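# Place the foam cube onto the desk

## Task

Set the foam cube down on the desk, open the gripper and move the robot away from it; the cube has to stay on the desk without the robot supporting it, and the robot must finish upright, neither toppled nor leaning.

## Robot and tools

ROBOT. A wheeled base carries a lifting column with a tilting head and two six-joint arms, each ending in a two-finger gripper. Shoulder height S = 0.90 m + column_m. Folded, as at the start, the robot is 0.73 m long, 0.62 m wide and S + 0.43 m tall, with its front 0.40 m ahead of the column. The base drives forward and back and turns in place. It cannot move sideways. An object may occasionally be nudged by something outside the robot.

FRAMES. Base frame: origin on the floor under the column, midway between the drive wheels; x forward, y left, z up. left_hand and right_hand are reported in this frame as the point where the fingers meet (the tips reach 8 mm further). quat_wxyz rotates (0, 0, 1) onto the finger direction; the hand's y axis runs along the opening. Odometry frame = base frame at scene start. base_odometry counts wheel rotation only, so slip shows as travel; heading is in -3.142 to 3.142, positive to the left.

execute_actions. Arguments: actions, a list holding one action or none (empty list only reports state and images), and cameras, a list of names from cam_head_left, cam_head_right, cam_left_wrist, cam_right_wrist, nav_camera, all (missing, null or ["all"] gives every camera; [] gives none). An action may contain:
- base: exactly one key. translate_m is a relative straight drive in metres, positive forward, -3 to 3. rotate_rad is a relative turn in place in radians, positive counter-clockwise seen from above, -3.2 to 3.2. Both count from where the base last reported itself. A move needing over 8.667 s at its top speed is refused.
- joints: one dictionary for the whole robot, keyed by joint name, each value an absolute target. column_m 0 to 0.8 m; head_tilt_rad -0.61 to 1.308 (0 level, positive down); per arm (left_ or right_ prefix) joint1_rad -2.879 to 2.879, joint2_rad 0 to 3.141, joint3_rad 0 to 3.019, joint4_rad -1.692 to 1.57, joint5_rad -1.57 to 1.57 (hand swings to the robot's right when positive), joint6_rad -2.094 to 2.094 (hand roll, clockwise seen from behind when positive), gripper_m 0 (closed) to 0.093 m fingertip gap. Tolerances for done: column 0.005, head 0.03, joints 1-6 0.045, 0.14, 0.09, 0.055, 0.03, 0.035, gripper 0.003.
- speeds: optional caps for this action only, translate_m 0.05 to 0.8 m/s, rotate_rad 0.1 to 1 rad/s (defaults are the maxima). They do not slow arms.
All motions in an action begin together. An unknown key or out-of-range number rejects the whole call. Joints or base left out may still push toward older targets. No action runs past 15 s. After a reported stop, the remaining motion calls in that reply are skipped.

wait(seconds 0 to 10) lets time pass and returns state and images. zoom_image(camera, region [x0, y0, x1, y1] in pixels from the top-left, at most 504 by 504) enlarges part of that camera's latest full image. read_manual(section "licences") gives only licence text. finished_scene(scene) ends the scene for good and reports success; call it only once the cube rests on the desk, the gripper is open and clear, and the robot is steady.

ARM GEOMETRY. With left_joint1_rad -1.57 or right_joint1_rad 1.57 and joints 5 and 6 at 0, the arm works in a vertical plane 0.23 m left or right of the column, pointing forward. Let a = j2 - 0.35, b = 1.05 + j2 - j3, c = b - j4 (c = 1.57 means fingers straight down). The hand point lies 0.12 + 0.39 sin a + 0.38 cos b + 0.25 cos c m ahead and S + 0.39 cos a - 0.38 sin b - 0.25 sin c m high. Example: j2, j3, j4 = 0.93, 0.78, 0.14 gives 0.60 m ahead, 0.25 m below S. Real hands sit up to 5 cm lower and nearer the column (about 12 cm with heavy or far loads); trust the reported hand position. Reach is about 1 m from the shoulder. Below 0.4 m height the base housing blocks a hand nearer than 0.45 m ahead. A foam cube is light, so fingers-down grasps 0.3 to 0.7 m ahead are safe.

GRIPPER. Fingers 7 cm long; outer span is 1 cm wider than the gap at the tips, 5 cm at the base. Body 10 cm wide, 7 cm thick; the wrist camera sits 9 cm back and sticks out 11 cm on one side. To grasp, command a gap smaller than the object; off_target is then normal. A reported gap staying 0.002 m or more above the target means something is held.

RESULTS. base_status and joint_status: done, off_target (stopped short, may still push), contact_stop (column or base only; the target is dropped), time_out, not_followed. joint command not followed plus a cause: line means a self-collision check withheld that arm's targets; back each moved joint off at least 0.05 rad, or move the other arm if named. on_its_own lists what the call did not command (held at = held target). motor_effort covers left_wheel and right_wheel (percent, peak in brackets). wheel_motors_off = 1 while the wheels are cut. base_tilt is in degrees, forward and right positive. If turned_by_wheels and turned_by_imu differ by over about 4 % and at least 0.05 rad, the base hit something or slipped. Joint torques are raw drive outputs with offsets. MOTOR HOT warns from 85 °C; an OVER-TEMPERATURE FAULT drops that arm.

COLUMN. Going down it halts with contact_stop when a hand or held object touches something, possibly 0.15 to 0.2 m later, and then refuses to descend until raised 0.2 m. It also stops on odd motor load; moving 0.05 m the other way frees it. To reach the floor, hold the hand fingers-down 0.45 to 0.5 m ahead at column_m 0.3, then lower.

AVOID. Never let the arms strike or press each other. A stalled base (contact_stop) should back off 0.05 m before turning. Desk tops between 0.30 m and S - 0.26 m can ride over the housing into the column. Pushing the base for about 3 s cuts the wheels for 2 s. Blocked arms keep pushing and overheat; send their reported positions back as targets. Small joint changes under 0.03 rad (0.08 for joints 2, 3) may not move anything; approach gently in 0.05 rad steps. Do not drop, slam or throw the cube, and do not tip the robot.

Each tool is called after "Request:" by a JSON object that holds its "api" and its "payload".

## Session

Request:
{"api": "execute_actions", "payload": {"actions": []}}

Scene clock: 0.00 s.
Joint torques (N m, as the arm reports them, + toward a larger angle): no reading
base_odometry: x=+0.000 y=+0.000 heading=+0.000 (m, m, rad; odometry frame)
turned_by_wheels: +0.000 (rad since the last result)
turned_by_imu: +0.000 (rad since the last result)
base_tilt: forward=+0.7 right=+0.4 (deg)
base_status: not commanded
joint_positions: column_m=+0.556 head_tilt_rad=+0.893 left_joint1_rad=-1.567 left_joint2_rad=+0.894 left_joint3_rad=+0.388 left_joint4_rad=-0.978 left_joint5_rad=+0.042 left_joint6_rad=+0.091 left_gripper_m=+0.095 right_joint1_rad=+1.582 right_joint2_rad=+0.895 right_joint3_rad=+0.405 right_joint4_rad=-1.001 right_joint5_rad=+0.007 right_joint6_rad=-0.078 right_gripper_m=+0.095
joint_status: not commanded
wheel_motors_off: 0
motor_effort: left_wheel=+3 right_wheel=+1 (%)
left_hand: x=+0.1301 y=+0.2181 z=+1.2645 quat_wxyz=(+0.460, -0.029, -0.887, +0.039) (m; base frame)
right_hand: x=+0.1350 y=-0.2246 z=+1.2659 quat_wxyz=(+0.465, +0.041, -0.884, -0.018) (m; base frame)
pictures: cam_head_left, cam_head_right, cam_left_wrist, cam_right_wrist, nav_camera
Images, in order (width x height): cam_head_left 896x504, cam_head_right 896x504, cam_left_wrist 616x616, cam_right_wrist 616x616, nav_camera 896x504.

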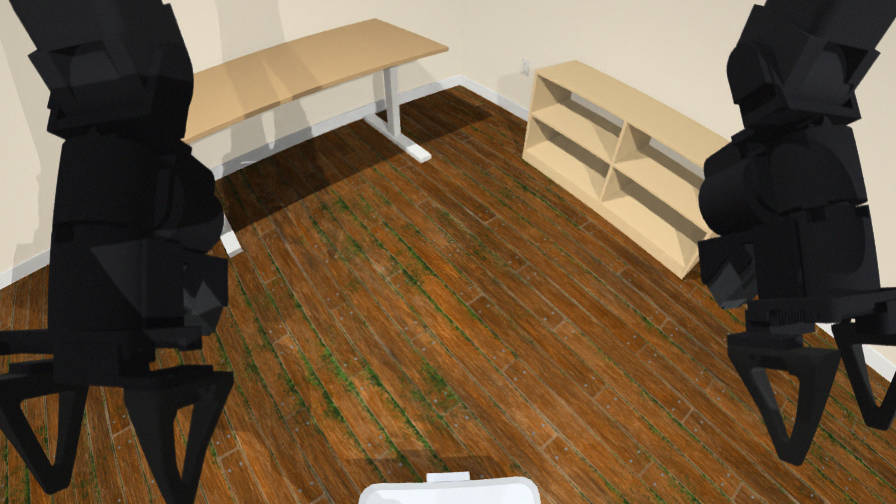

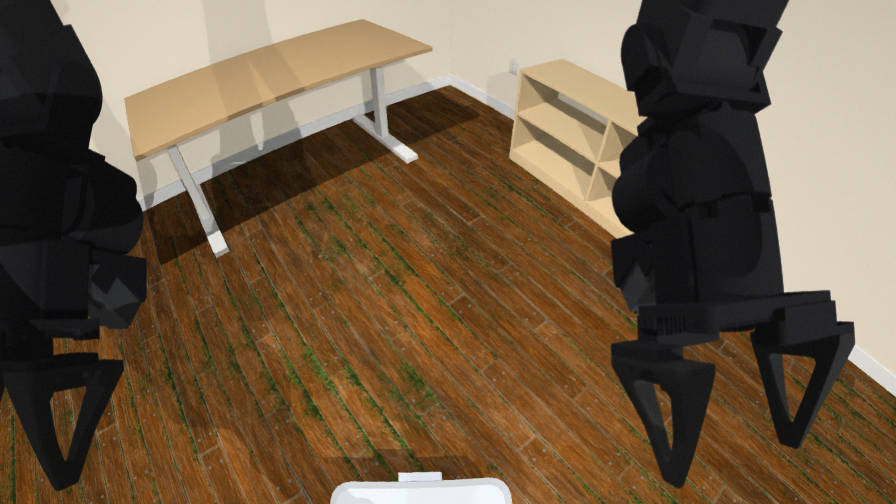

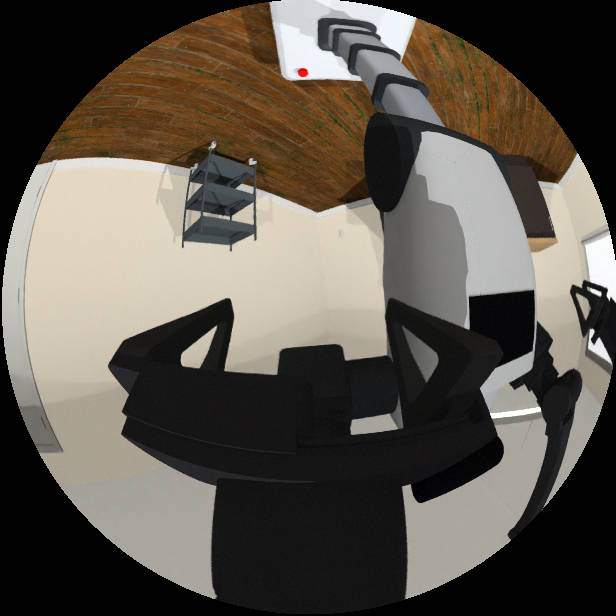

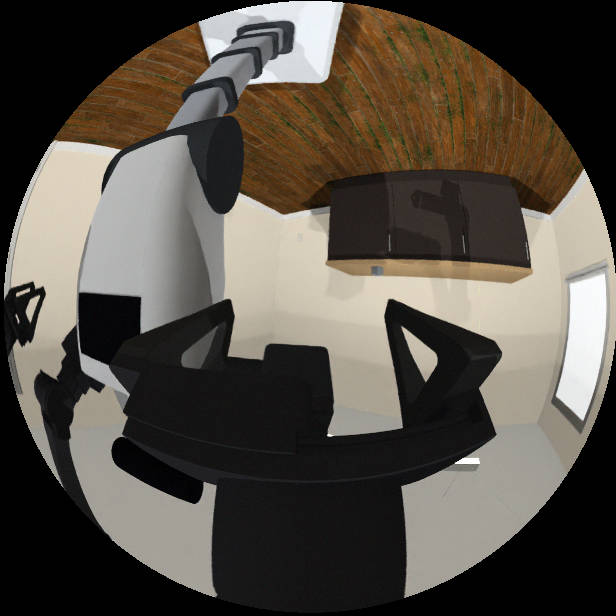

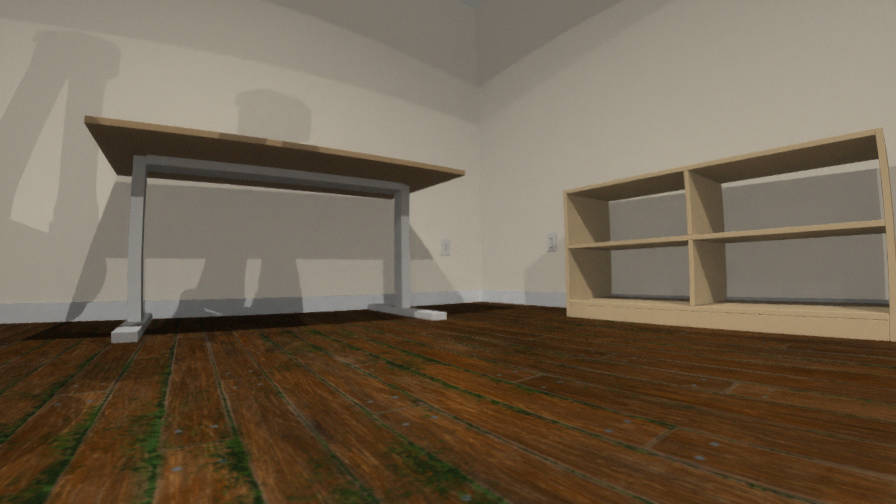

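Request:
{"api": "zoom_image", "payload": {"camera": "cam_right_wrist", "region": [300, 160, 560, 310]}}

Region (300, 160, 560, 310) of cam_right_wrist's 616x616 image, scaled by 1.938, with more detail than that image has; it fills the top 291 rows of this view, and the rest is white.

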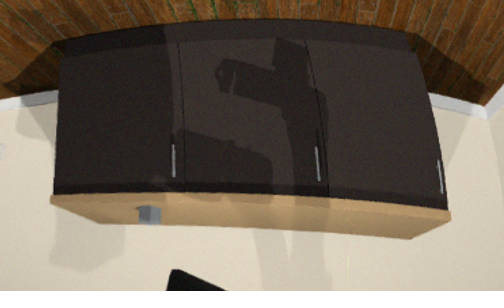

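Request:
{"api": "execute_actions", "payload": {"actions": [{"base":{"rotate_rad":-2.75},"joints":{"head_tilt_rad":0.45,"right_joint1_rad":1.57,"right_joint2_rad":1.4,"right_joint3_rad":1.48,"right_joint4_rad":-0.6,"right_joint5_rad":0,"right_joint6_rad":0}}], "cameras": ["cam_head_left","cam_head_right","nav_camera"]}}

Scene clock: 17.80 s.
Joint torques (N m, as the arm reports them, + toward a larger angle): left_arm=[ 0.5  -7.86 -0.72 -1.58 -0.03  0.02] | right_arm=[ -0.39 -23.14   5.28   0.59  -0.13   0.16]
base_odometry: x=+0.000 y=+0.000 heading=-2.749 (m, m, rad; odometry frame)
turned_by_wheels: -2.749 (rad since the last result)
turned_by_imu: -2.724 (rad since the last result)
base_tilt: forward=+0.6 right=+0.3 (deg)
base_status: done
joint_positions: column_m=+0.556 head_tilt_rad=+0.469 left_joint1_rad=-1.567 left_joint2_rad=+0.894 left_joint3_rad=+0.388 left_joint4_rad=-0.978 left_joint5_rad=+0.042 left_joint6_rad=+0.091 left_gripper_m=+0.095 right_joint1_rad=+1.564 right_joint2_rad=+1.393 right_joint3_rad=+1.482 right_joint4_rad=-0.599 right_joint5_rad=+0.002 right_joint6_rad=-0.009 right_gripper_m=+0.095
joint_status: all done
wheel_motors_off: 0
motor_effort: left_wheel=+3(37) right_wheel=-3(31) (%)
left_hand: x=+0.1301 y=+0.2181 z=+1.2645 quat_wxyz=(+0.460, -0.029, -0.887, +0.039) (m; base frame)
right_hand: x=+0.6800 y=-0.2299 z=+1.0930 quat_wxyz=(-0.007, +0.003, -1.000, +0.004) (m; base frame)
pictures: cam_head_left, cam_head_right, nav_camera
Images, in order (width x height): cam_head_left 896x504, cam_head_right 896x504, nav_camera 896x504.

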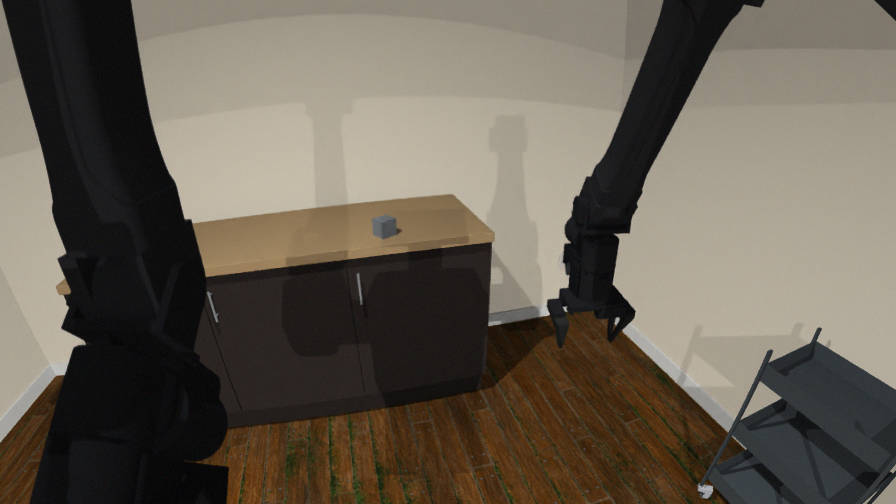

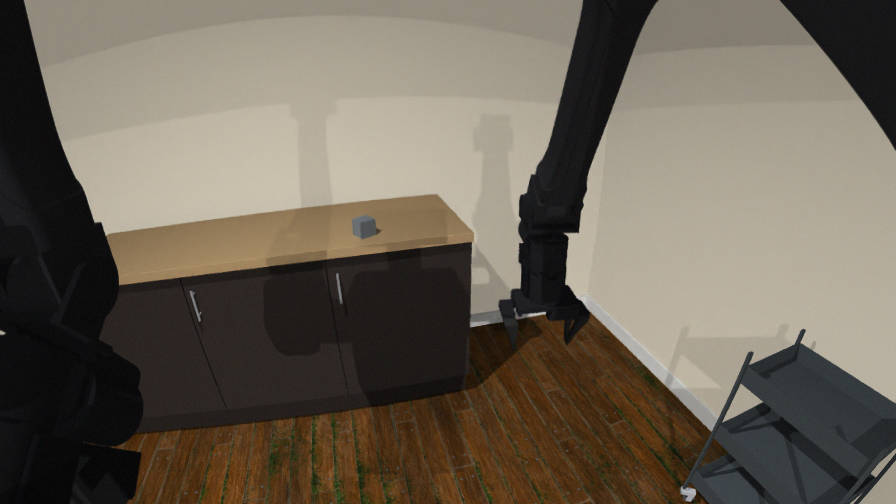

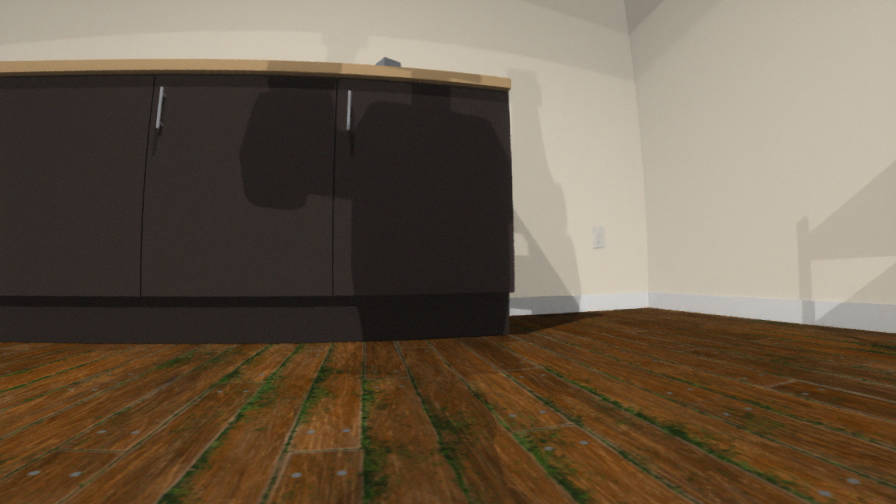

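Request:
{"api": "execute_actions", "payload": {"actions": [{"base":{"rotate_rad":0.325}}], "cameras": ["cam_head_left"]}}

Request:
{"api": "execute_actions", "payload": {"actions": [{"base":{"translate_m":0.88},"joints":{"head_tilt_rad":0.85}}], "cameras": ["cam_head_left","cam_right_wrist","nav_camera"]}}

Scene clock: 43.03 s.
Joint torques (N m, as the arm reports them, + toward a larger angle): left_arm=[ 0.48 -7.94 -0.75 -1.58 -0.03  0.02] | right_arm=[ -0.97 -22.93   5.45   0.6   -0.14   0.15]
base_odometry: x=+0.000 y=+0.000 heading=-2.425 (m, m, rad; odometry frame)
turned_by_wheels: +0.324 (rad since the last result)
turned_by_imu: +0.320 (rad since the last result)
base_tilt: forward=+0.6 right=+0.4 (deg)
base_status: done
joint_positions: column_m=+0.556 head_tilt_rad=+0.469 left_joint1_rad=-1.567 left_joint2_rad=+0.894 left_joint3_rad=+0.388 left_joint4_rad=-0.978 left_joint5_rad=+0.042 left_joint6_rad=+0.091 left_gripper_m=+0.095 right_joint1_rad=+1.574 right_joint2_rad=+1.393 right_joint3_rad=+1.480 right_joint4_rad=-0.599 right_joint5_rad=+0.002 right_joint6_rad=-0.009 right_gripper_m=+0.095
joint_status: not commanded
wheel_motors_off: 0
motor_effort: left_wheel=-2(18) right_wheel=+3(22) (%)
left_hand: x=+0.1301 y=+0.2181 z=+1.2645 quat_wxyz=(+0.460, -0.029, -0.887, +0.039) (m; base frame)
right_hand: x=+0.6788 y=-0.2238 z=+1.0925 quat_wxyz=(-0.006, +0.005, -1.000, -0.001) (m; base frame)
pictures: cam_head_left
Images, in order (width x height): cam_head_left 896x504.

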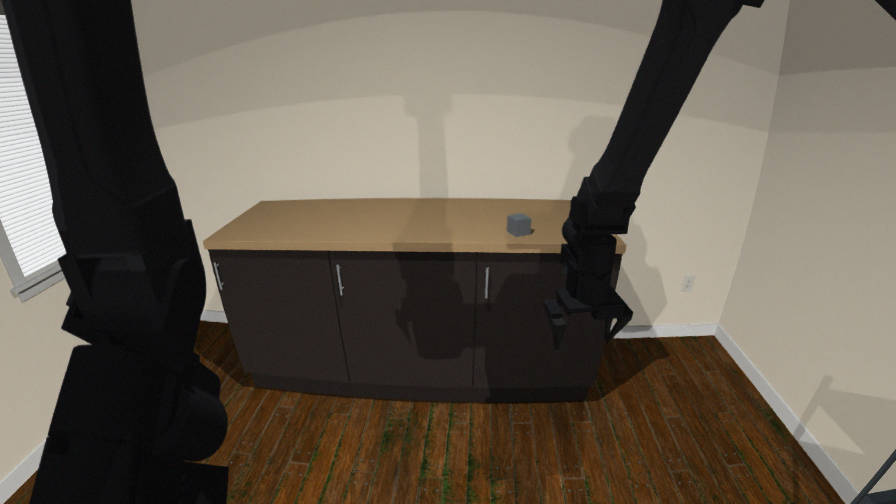

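Scene clock: 46.30 s.
Joint torques (N m, as the arm reports them, + toward a larger angle): left_arm=[ 0.47 -8.07 -0.97 -1.57 -0.03  0.02] | right_arm=[ -1.01 -22.9    5.75   0.61  -0.14   0.15]
base_odometry: x=-0.664 y=-0.578 heading=-2.426 (m, m, rad; odometry frame)
turned_by_wheels: -0.001 (rad since the last result)
turned_by_imu: -0.002 (rad since the last result)
base_tilt: forward=+0.6 right=+0.4 (deg)
base_status: done
joint_positions: column_m=+0.556 head_tilt_rad=+0.852 left_joint1_rad=-1.567 left_joint2_rad=+0.894 left_joint3_rad=+0.392 left_joint4_rad=-0.978 left_joint5_rad=+0.042 left_joint6_rad=+0.091 left_gripper_m=+0.095 right_joint1_rad=+1.574 right_joint2_rad=+1.393 right_joint3_rad=+1.476 right_joint4_rad=-0.599 right_joint5_rad=+0.002 right_joint6_rad=-0.009 right_gripper_m=+0.095
joint_status: all done
wheel_motors_off: 0
motor_effort: left_wheel=-1(39) right_wheel=+1(53) (%)
left_hand: x=+0.1319 y=+0.2181 z=+1.2638 quat_wxyz=(+0.459, -0.029, -0.887, +0.039) (m; base frame)
right_hand: x=+0.6769 y=-0.2240 z=+1.0917 quat_wxyz=(-0.004, +0.005, -1.000, +0.000) (m; base frame)
pictures: cam_head_left, cam_right_wrist, nav_camera
Images, in order (width x height): cam_head_left 896x504, cam_right_wrist 616x616, nav_camera 896x504.

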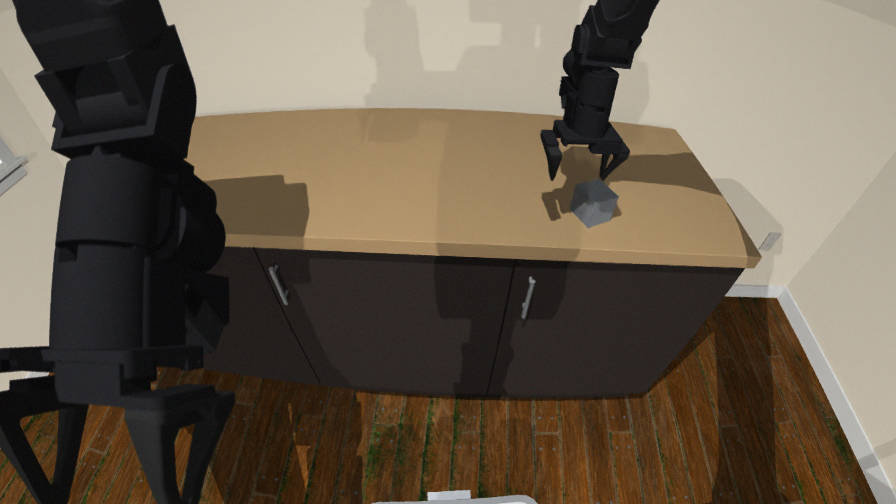

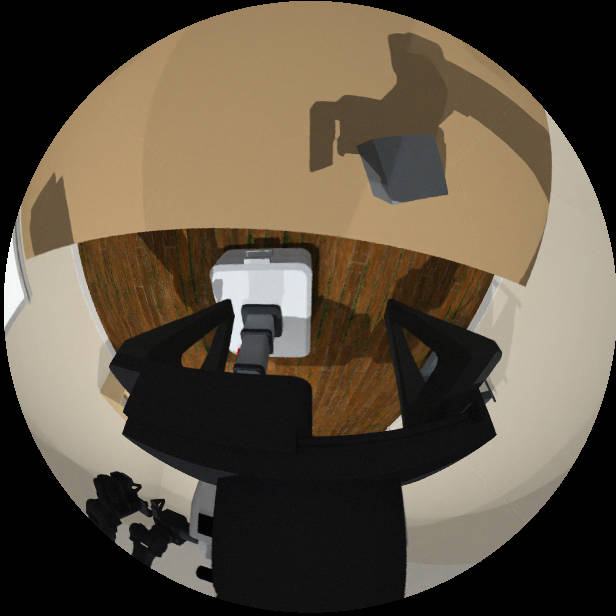

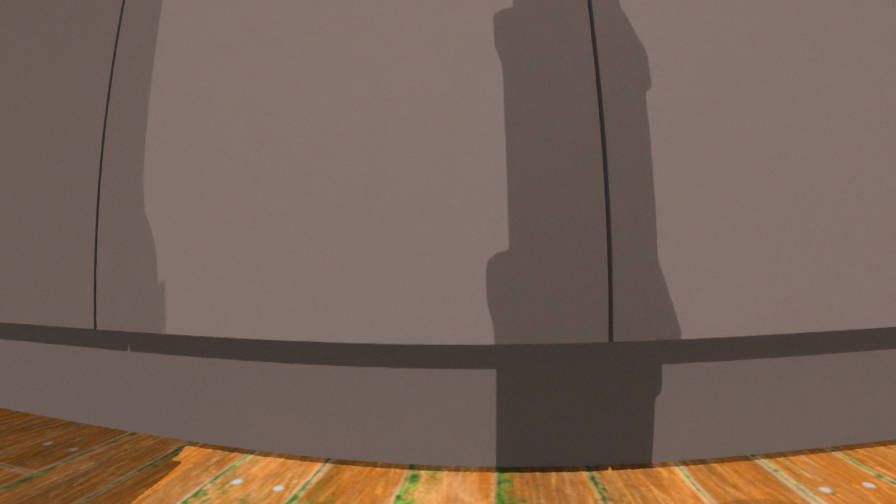

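Request:
{"api": "zoom_image", "payload": {"camera": "cam_head_left", "region": [520, 130, 680, 260]}}

Request:
{"api": "zoom_image", "payload": {"camera": "cam_right_wrist", "region": [290, 90, 510, 270]}}

Region (520, 130, 680, 260) of cam_head_left's 896x504 image, scaled by 3.150, with more detail than that image has; it fills the top 410 rows of this view, and the rest is white.

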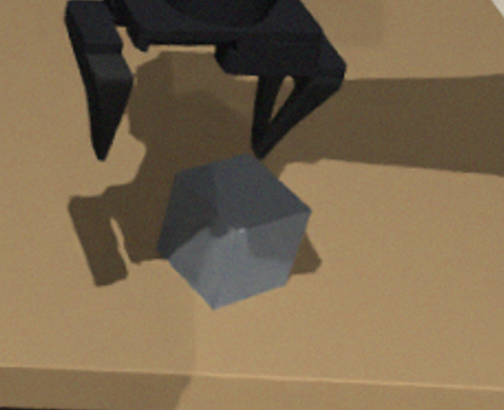

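Region (290, 90, 510, 270) of cam_right_wrist's 616x616 image, scaled by 2.291, with more detail than that image has; it fills the top 412 rows of this view, and the rest is white.

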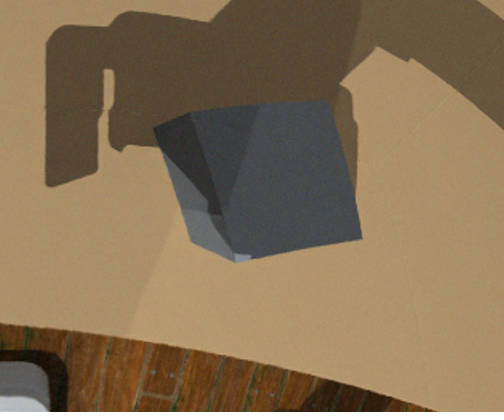

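Request:
{"api": "execute_actions", "payload": {"actions": [], "cameras": ["cam_head_left","cam_right_wrist"]}}

Scene clock: 52.90 s.
Joint torques (N m, as the arm reports them, + toward a larger angle): left_arm=[ 0.5  -7.9  -0.96 -1.57 -0.04  0.02] | right_arm=[ -1.03 -22.94   5.72   0.58  -0.14   0.15]
base_odometry: x=-0.664 y=-0.578 heading=-2.426 (m, m, rad; odometry frame)
turned_by_wheels: +0.000 (rad since the last result)
turned_by_imu: -0.001 (rad since the last result)
base_tilt: forward=+0.6 right=+0.5 (deg)
base_status: done
joint_positions: column_m=+0.556 head_tilt_rad=+0.852 left_joint1_rad=-1.567 left_joint2_rad=+0.894 left_joint3_rad=+0.392 left_joint4_rad=-0.978 left_joint5_rad=+0.042 left_joint6_rad=+0.091 left_gripper_m=+0.095 right_joint1_rad=+1.574 right_joint2_rad=+1.393 right_joint3_rad=+1.476 right_joint4_rad=-0.599 right_joint5_rad=+0.002 right_joint6_rad=-0.009 right_gripper_m=+0.095
joint_status: all done
wheel_motors_off: 0
motor_effort: left_wheel=-1(39) right_wheel=+2(53) (%)
left_hand: x=+0.1319 y=+0.2181 z=+1.2638 quat_wxyz=(+0.459, -0.029, -0.887, +0.039) (m; base frame)
right_hand: x=+0.6769 y=-0.2240 z=+1.0917 quat_wxyz=(-0.004, +0.005, -1.000, +0.000) (m; base frame)
pictures: cam_head_left, cam_right_wrist
Images, in order (width x height): cam_head_left 896x504, cam_right_wrist 616x616.

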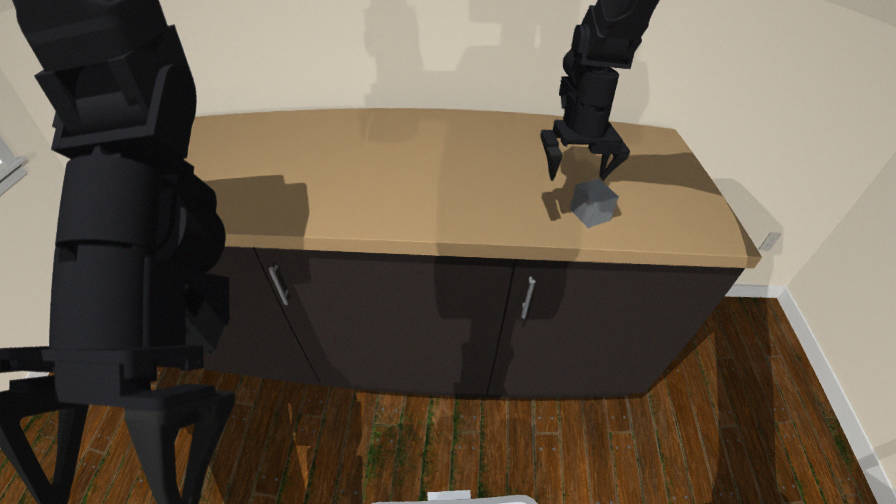

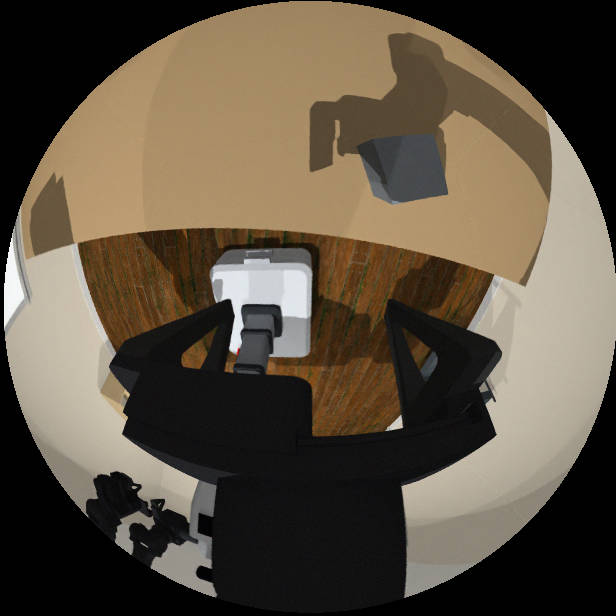

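Request:
{"api": "execute_actions", "payload": {"actions": [{"base":{"rotate_rad":-0.125},"joints":{"right_joint6_rad":-0.42,"column_m":0.52}}], "cameras": ["cam_right_wrist"]}}

Request:
{"api": "execute_actions", "payload": {"actions": [{"base":{"translate_m":0.12},"joints":{"column_m":0.5}}], "cameras": ["cam_head_left","cam_right_wrist"]}}

Scene clock: 94.13 s.
Joint torques (N m, as the arm reports them, + toward a larger angle): left_arm=[ 0.53 -7.9  -0.96 -1.57 -0.03  0.02] | right_arm=[ -0.21 -22.53   5.77   0.58  -0.17  -0.05]
base_odometry: x=-0.664 y=-0.578 heading=-2.549 (m, m, rad; odometry frame)
turned_by_wheels: -0.124 (rad since the last result)
turned_by_imu: -0.123 (rad since the last result)
base_tilt: forward=+0.7 right=+0.4 (deg)
base_status: done
joint_positions: column_m=+0.520 head_tilt_rad=+0.852 left_joint1_rad=-1.567 left_joint2_rad=+0.894 left_joint3_rad=+0.392 left_joint4_rad=-0.978 left_joint5_rad=+0.042 left_joint6_rad=+0.091 left_gripper_m=+0.095 right_joint1_rad=+1.567 right_joint2_rad=+1.393 right_joint3_rad=+1.476 right_joint4_rad=-0.599 right_joint5_rad=+0.002 right_joint6_rad=-0.410 right_gripper_m=+0.095
joint_status: all done
wheel_motors_off: 0
motor_effort: left_wheel=+0(30) right_wheel=-1(41) (%)
left_hand: x=+0.1319 y=+0.2181 z=+1.2274 quat_wxyz=(+0.459, -0.029, -0.887, +0.039) (m; base frame)
right_hand: x=+0.6769 y=-0.2283 z=+1.0553 quat_wxyz=(-0.003, +0.202, -0.979, +0.003) (m; base frame)
pictures: cam_right_wrist
Images, in order (width x height): cam_right_wrist 616x616.

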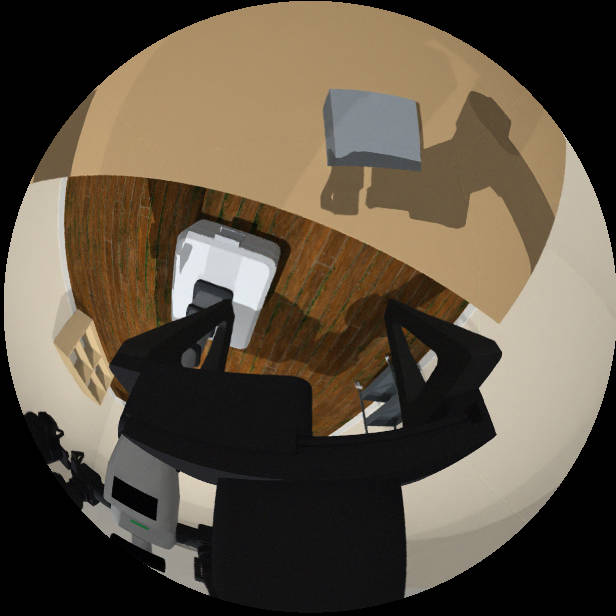

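Scene clock: 95.77 s.
Joint torques (N m, as the arm reports them, + toward a larger angle): left_arm=[ 0.51 -7.91 -0.91 -1.56 -0.03  0.03] | right_arm=[ -0.57 -22.99   5.83   0.57  -0.17  -0.05]
base_odometry: x=-0.764 y=-0.645 heading=-2.550 (m, m, rad; odometry frame)
turned_by_wheels: -0.001 (rad since the last result)
turned_by_imu: -0.002 (rad since the last result)
base_tilt: forward=+0.6 right=+0.2 (deg)
base_status: done
joint_positions: column_m=+0.500 head_tilt_rad=+0.852 left_joint1_rad=-1.567 left_joint2_rad=+0.894 left_joint3_rad=+0.391 left_joint4_rad=-0.978 left_joint5_rad=+0.042 left_joint6_rad=+0.091 left_gripper_m=+0.095 right_joint1_rad=+1.567 right_joint2_rad=+1.393 right_joint3_rad=+1.475 right_joint4_rad=-0.599 right_joint5_rad=+0.002 right_joint6_rad=-0.410 right_gripper_m=+0.095
joint_status: all done
wheel_motors_off: 0
motor_effort: left_wheel=-1(34) right_wheel=+2(50) (%)
left_hand: x=+0.1315 y=+0.2181 z=+1.2075 quat_wxyz=(+0.459, -0.029, -0.887, +0.039) (m; base frame)
right_hand: x=+0.6762 y=-0.2278 z=+1.0350 quat_wxyz=(-0.003, +0.203, -0.979, +0.003) (m; base frame)
pictures: cam_head_left, cam_right_wrist
Images, in order (width x height): cam_head_left 896x504, cam_right_wrist 616x616.

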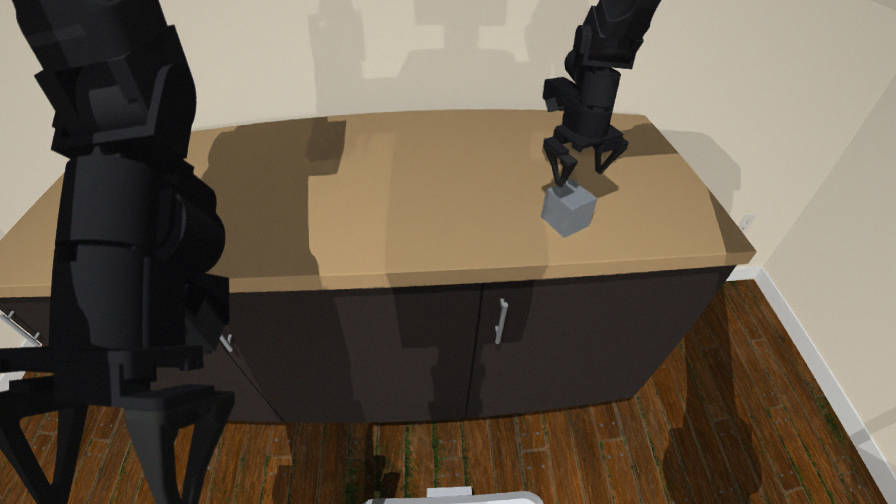

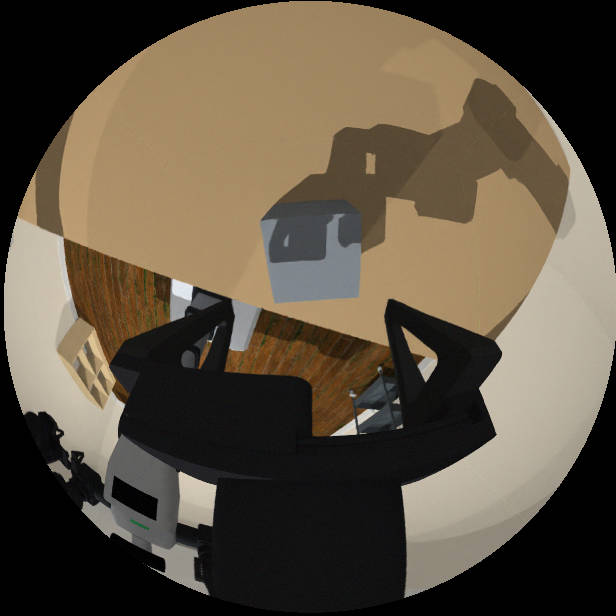

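Request:
{"api": "execute_actions", "payload": {"actions": [{"base":{"translate_m":0.012},"joints":{"column_m":0.415,"right_joint6_rad":-0.46}}], "cameras": ["cam_head_left","cam_right_wrist"]}}

Request:
{"api": "zoom_image", "payload": {"camera": "cam_head_left", "region": [510, 130, 670, 260]}}

Scene clock: 107.60 s.
Joint torques (N m, as the arm reports them, + toward a larger angle): left_arm=[ 0.52 -7.82 -0.86 -1.57 -0.03  0.02] | right_arm=[ -0.56 -22.91   5.81   0.57  -0.17  -0.05]
base_odometry: x=-0.773 y=-0.652 heading=-2.551 (m, m, rad; odometry frame)
turned_by_wheels: -0.001 (rad since the last result)
turned_by_imu: -0.003 (rad since the last result)
base_tilt: forward=+0.6 right=+0.4 (deg)
base_status: done
joint_positions: column_m=+0.415 head_tilt_rad=+0.852 left_joint1_rad=-1.567 left_joint2_rad=+0.893 left_joint3_rad=+0.390 left_joint4_rad=-0.978 left_joint5_rad=+0.042 left_joint6_rad=+0.091 left_gripper_m=+0.095 right_joint1_rad=+1.567 right_joint2_rad=+1.393 right_joint3_rad=+1.475 right_joint4_rad=-0.599 right_joint5_rad=+0.002 right_joint6_rad=-0.450 right_gripper_m=+0.095
joint_status: all done
wheel_motors_off: 0
motor_effort: left_wheel=-1(30) right_wheel=+2(31) (%)
left_hand: x=+0.1311 y=+0.2181 z=+1.1227 quat_wxyz=(+0.459, -0.029, -0.887, +0.039) (m; base frame)
right_hand: x=+0.6762 y=-0.2278 z=+0.9500 quat_wxyz=(-0.003, +0.222, -0.975, +0.003) (m; base frame)
pictures: cam_head_left, cam_right_wrist
Images, in order (width x height): cam_head_left 896x504, cam_right_wrist 616x616.

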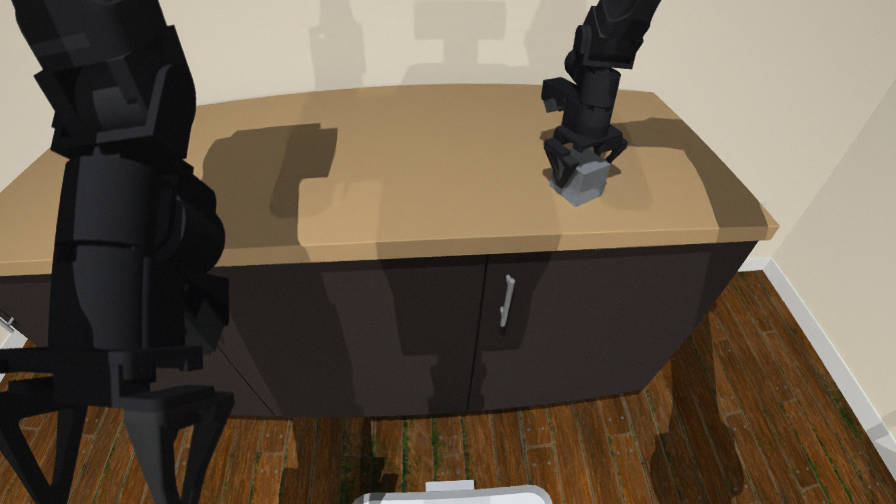

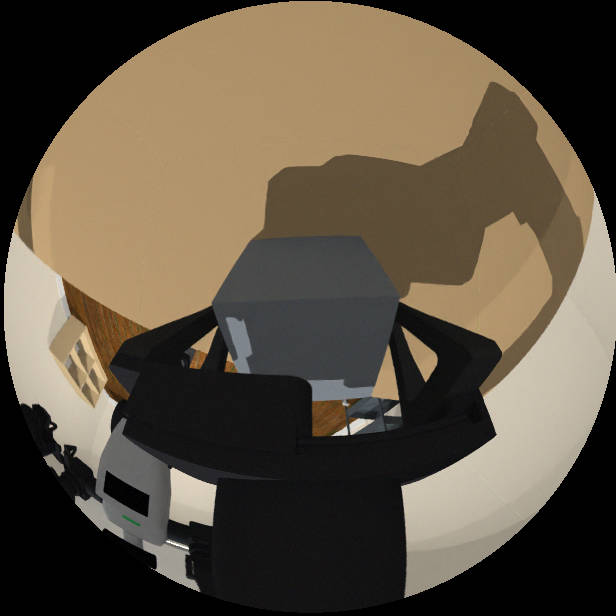

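Region (510, 130, 670, 260) of cam_head_left's 896x504 image, scaled by 3.150, with more detail than that image has; it fills the top 410 rows of this view, and the rest is white.

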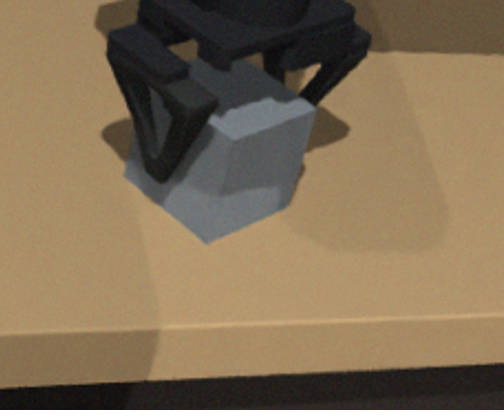

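Request:
{"api": "execute_actions", "payload": {"actions": [{"joints":{"right_gripper_m":0.045}}], "cameras": ["cam_head_left","cam_right_wrist"]}}

Scene clock: 110.37 s.
Joint torques (N m, as the arm reports them, + toward a larger angle): left_arm=[ 0.48 -7.86 -0.85 -1.56 -0.03  0.02] | right_arm=[ -0.59 -22.88   5.8    0.57  -0.18  -0.05]
base_odometry: x=-0.773 y=-0.652 heading=-2.551 (m, m, rad; odometry frame)
turned_by_wheels: +0.000 (rad since the last result)
turned_by_imu: -0.001 (rad since the last result)
base_tilt: forward=+0.7 right=+0.4 (deg)
base_status: not commanded
joint_positions: column_m=+0.415 head_tilt_rad=+0.852 left_joint1_rad=-1.567 left_joint2_rad=+0.893 left_joint3_rad=+0.390 left_joint4_rad=-0.978 left_joint5_rad=+0.042 left_joint6_rad=+0.091 left_gripper_m=+0.095 right_joint1_rad=+1.567 right_joint2_rad=+1.393 right_joint3_rad=+1.475 right_joint4_rad=-0.599 right_joint5_rad=+0.002 right_joint6_rad=-0.450 right_gripper_m=+0.068
joint_status: right_gripper_m off_target (ended at +0.068, target +0.045)
wheel_motors_off: 0
motor_effort: left_wheel=-1(1) right_wheel=+2(2) (%)
left_hand: x=+0.1311 y=+0.2181 z=+1.1227 quat_wxyz=(+0.459, -0.029, -0.887, +0.039) (m; base frame)
right_hand: x=+0.6762 y=-0.2278 z=+0.9500 quat_wxyz=(-0.003, +0.222, -0.975, +0.003) (m; base frame)
pictures: cam_head_left, cam_right_wrist
Images, in order (width x height): cam_head_left 896x504, cam_right_wrist 616x616.

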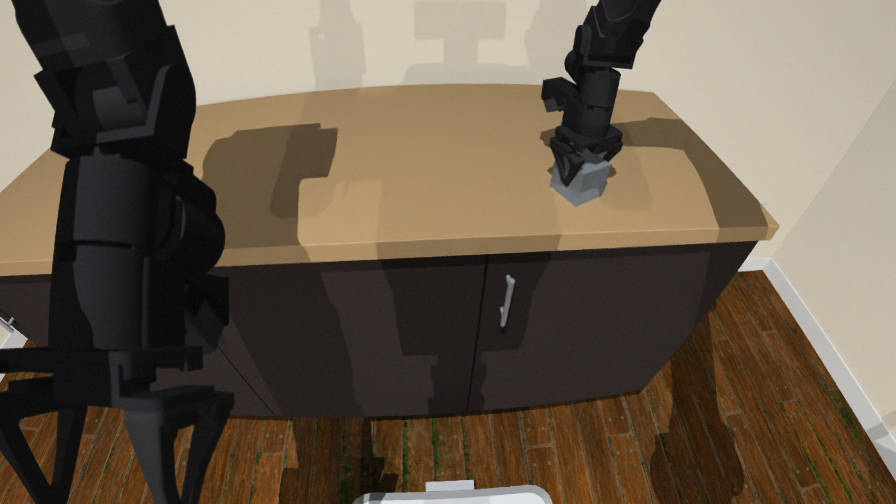

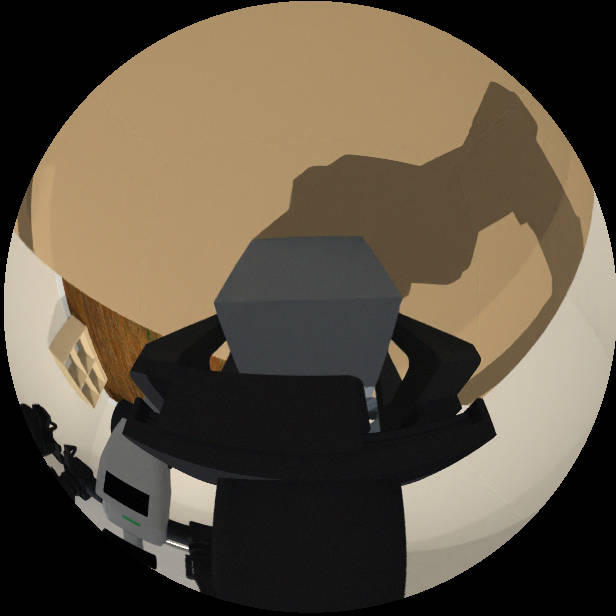

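Request:
{"api": "execute_actions", "payload": {"actions": [{"joints":{"column_m":0.45}}], "cameras": ["cam_head_left"]}}

Request:
{"api": "execute_actions", "payload": {"actions": [{"base":{"translate_m":-1.5},"joints":{"head_tilt_rad":0.65}}], "cameras": ["cam_head_left","cam_right_wrist"]}}

Scene clock: 135.33 s.
Joint torques (N m, as the arm reports them, + toward a larger angle): left_arm=[ 0.45 -7.9  -0.94 -1.58 -0.03  0.02] | right_arm=[ -0.61 -23.18   5.71   0.53  -0.17  -0.05]
base_odometry: x=-0.773 y=-0.652 heading=-2.551 (m, m, rad; odometry frame)
turned_by_wheels: +0.000 (rad since the last result)
turned_by_imu: -0.002 (rad since the last result)
base_tilt: forward=+0.6 right=+0.5 (deg)
base_status: not commanded
joint_positions: column_m=+0.450 head_tilt_rad=+0.852 left_joint1_rad=-1.567 left_joint2_rad=+0.893 left_joint3_rad=+0.390 left_joint4_rad=-0.978 left_joint5_rad=+0.042 left_joint6_rad=+0.091 left_gripper_m=+0.095 right_joint1_rad=+1.567 right_joint2_rad=+1.393 right_joint3_rad=+1.475 right_joint4_rad=-0.599 right_joint5_rad=+0.002 right_joint6_rad=-0.450 right_gripper_m=+0.068
joint_status: all done
wheel_motors_off: 0
motor_effort: left_wheel=-2(2) right_wheel=+3(3) (%)
left_hand: x=+0.1311 y=+0.2181 z=+1.1575 quat_wxyz=(+0.459, -0.029, -0.887, +0.039) (m; base frame)
right_hand: x=+0.6761 y=-0.2278 z=+0.9847 quat_wxyz=(-0.003, +0.222, -0.975, +0.003) (m; base frame)
pictures: cam_head_left
Images, in order (width x height): cam_head_left 896x504.

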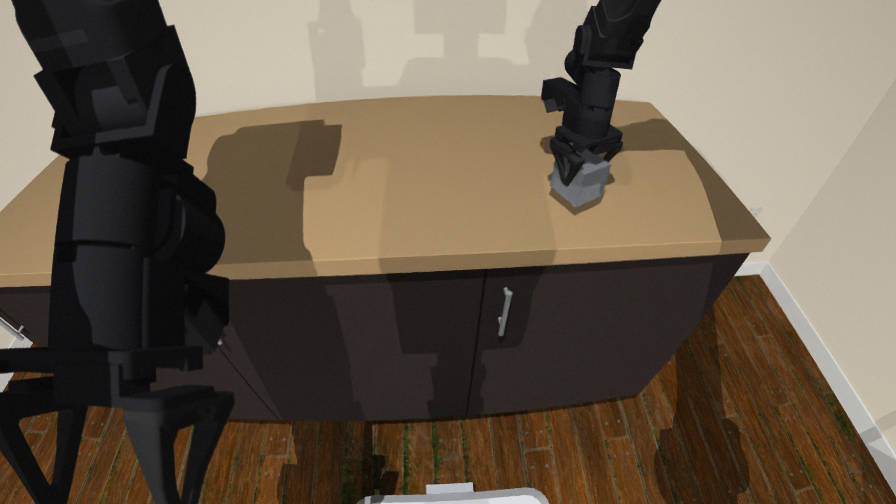

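Scene clock: 139.27 s.
Joint torques (N m, as the arm reports them, + toward a larger angle): left_arm=[ 0.52 -8.1  -0.64 -1.67 -0.04  0.02] | right_arm=[ -0.62 -23.08   5.93   0.56  -0.17  -0.05]
base_odometry: x=+0.473 y=+0.183 heading=-2.552 (m, m, rad; odometry frame)
turned_by_wheels: -0.001 (rad since the last result)
turned_by_imu: -0.004 (rad since the last result)
base_tilt: forward=+0.6 right=+0.4 (deg)
base_status: done
joint_positions: column_m=+0.450 head_tilt_rad=+0.667 left_joint1_rad=-1.567 left_joint2_rad=+0.893 left_joint3_rad=+0.387 left_joint4_rad=-0.978 left_joint5_rad=+0.042 left_joint6_rad=+0.091 left_gripper_m=+0.095 right_joint1_rad=+1.567 right_joint2_rad=+1.393 right_joint3_rad=+1.474 right_joint4_rad=-0.599 right_joint5_rad=+0.002 right_joint6_rad=-0.450 right_gripper_m=+0.068
joint_status: all done
wheel_motors_off: 0
motor_effort: left_wheel=+0(41) right_wheel=+1(52) (%)
left_hand: x=+0.1295 y=+0.2181 z=+1.1581 quat_wxyz=(+0.460, -0.029, -0.886, +0.039) (m; base frame)
right_hand: x=+0.6752 y=-0.2278 z=+0.9843 quat_wxyz=(-0.002, +0.222, -0.975, +0.003) (m; base frame)
pictures: cam_head_left, cam_right_wrist
Images, in order (width x height): cam_head_left 896x504, cam_right_wrist 616x616.

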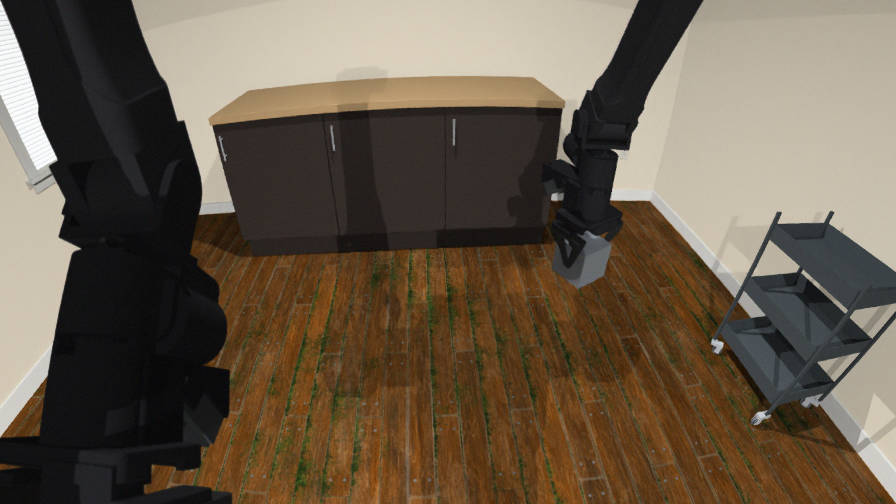

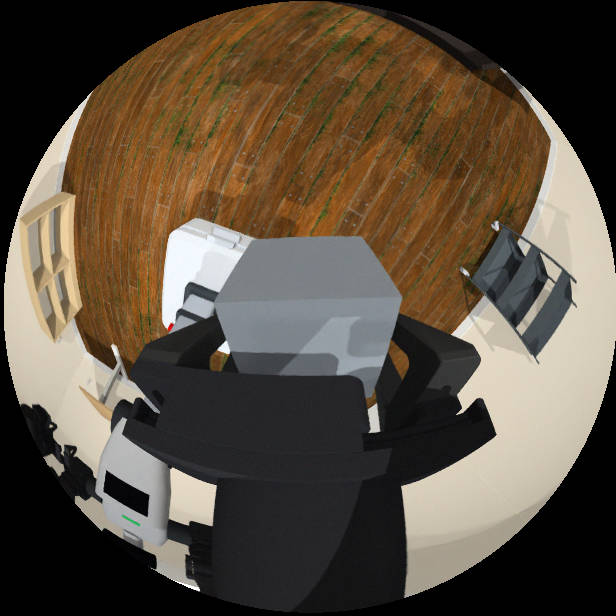

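Request:
{"api": "execute_actions", "payload": {"actions": [{"base":{"rotate_rad":2.93},"joints":{"column_m":0.33}}], "cameras": ["cam_head_left","nav_camera"]}}

Scene clock: 145.87 s.
Joint torques (N m, as the arm reports them, + toward a larger angle): left_arm=[ 0.48 -7.83 -0.66 -1.6  -0.04  0.01] | right_arm=[ -1.01 -22.96   5.9    0.57  -0.18  -0.05]
base_odometry: x=+0.473 y=+0.183 heading=+0.377 (m, m, rad; odometry frame)
turned_by_wheels: +2.929 (rad since the last result)
turned_by_imu: +2.897 (rad since the last result)
base_tilt: forward=+0.7 right=+0.4 (deg)
base_status: done
joint_positions: column_m=+0.330 head_tilt_rad=+0.667 left_joint1_rad=-1.567 left_joint2_rad=+0.893 left_joint3_rad=+0.387 left_joint4_rad=-0.978 left_joint5_rad=+0.042 left_joint6_rad=+0.091 left_gripper_m=+0.095 right_joint1_rad=+1.572 right_joint2_rad=+1.393 right_joint3_rad=+1.474 right_joint4_rad=-0.599 right_joint5_rad=+0.002 right_joint6_rad=-0.450 right_gripper_m=+0.067
joint_status: all done
wheel_motors_off: 0
motor_effort: left_wheel=-2(28) right_wheel=+3(43) (%)
left_hand: x=+0.1295 y=+0.2181 z=+1.0383 quat_wxyz=(+0.460, -0.029, -0.886, +0.039) (m; base frame)
right_hand: x=+0.6752 y=-0.2252 z=+0.8645 quat_wxyz=(-0.002, +0.223, -0.975, +0.001) (m; base frame)
pictures: cam_head_left, nav_camera
Images, in order (width x height): cam_head_left 896x504, nav_camera 896x504.

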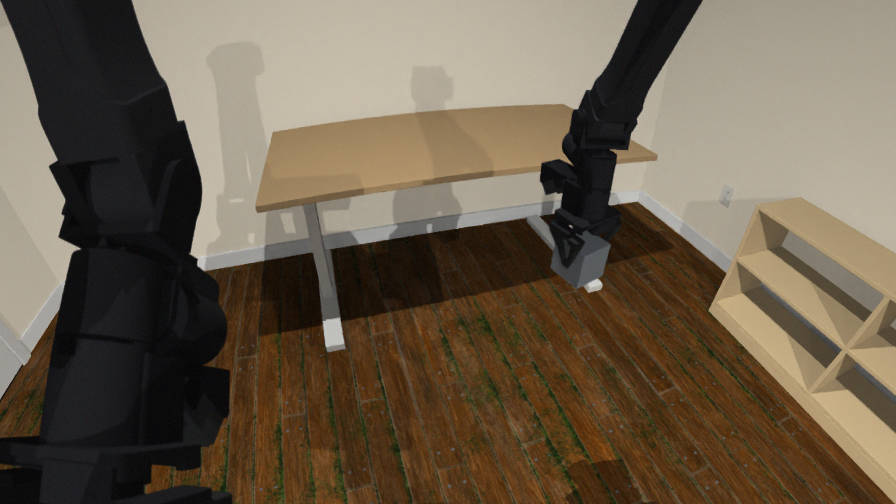

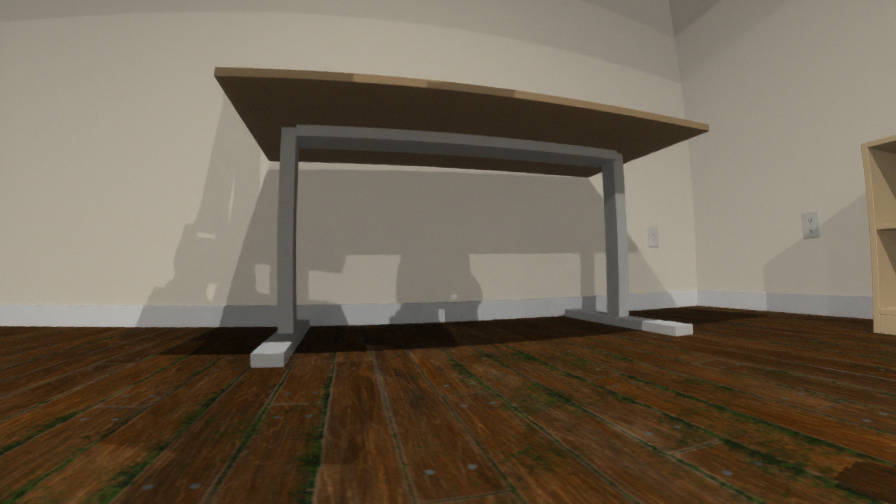

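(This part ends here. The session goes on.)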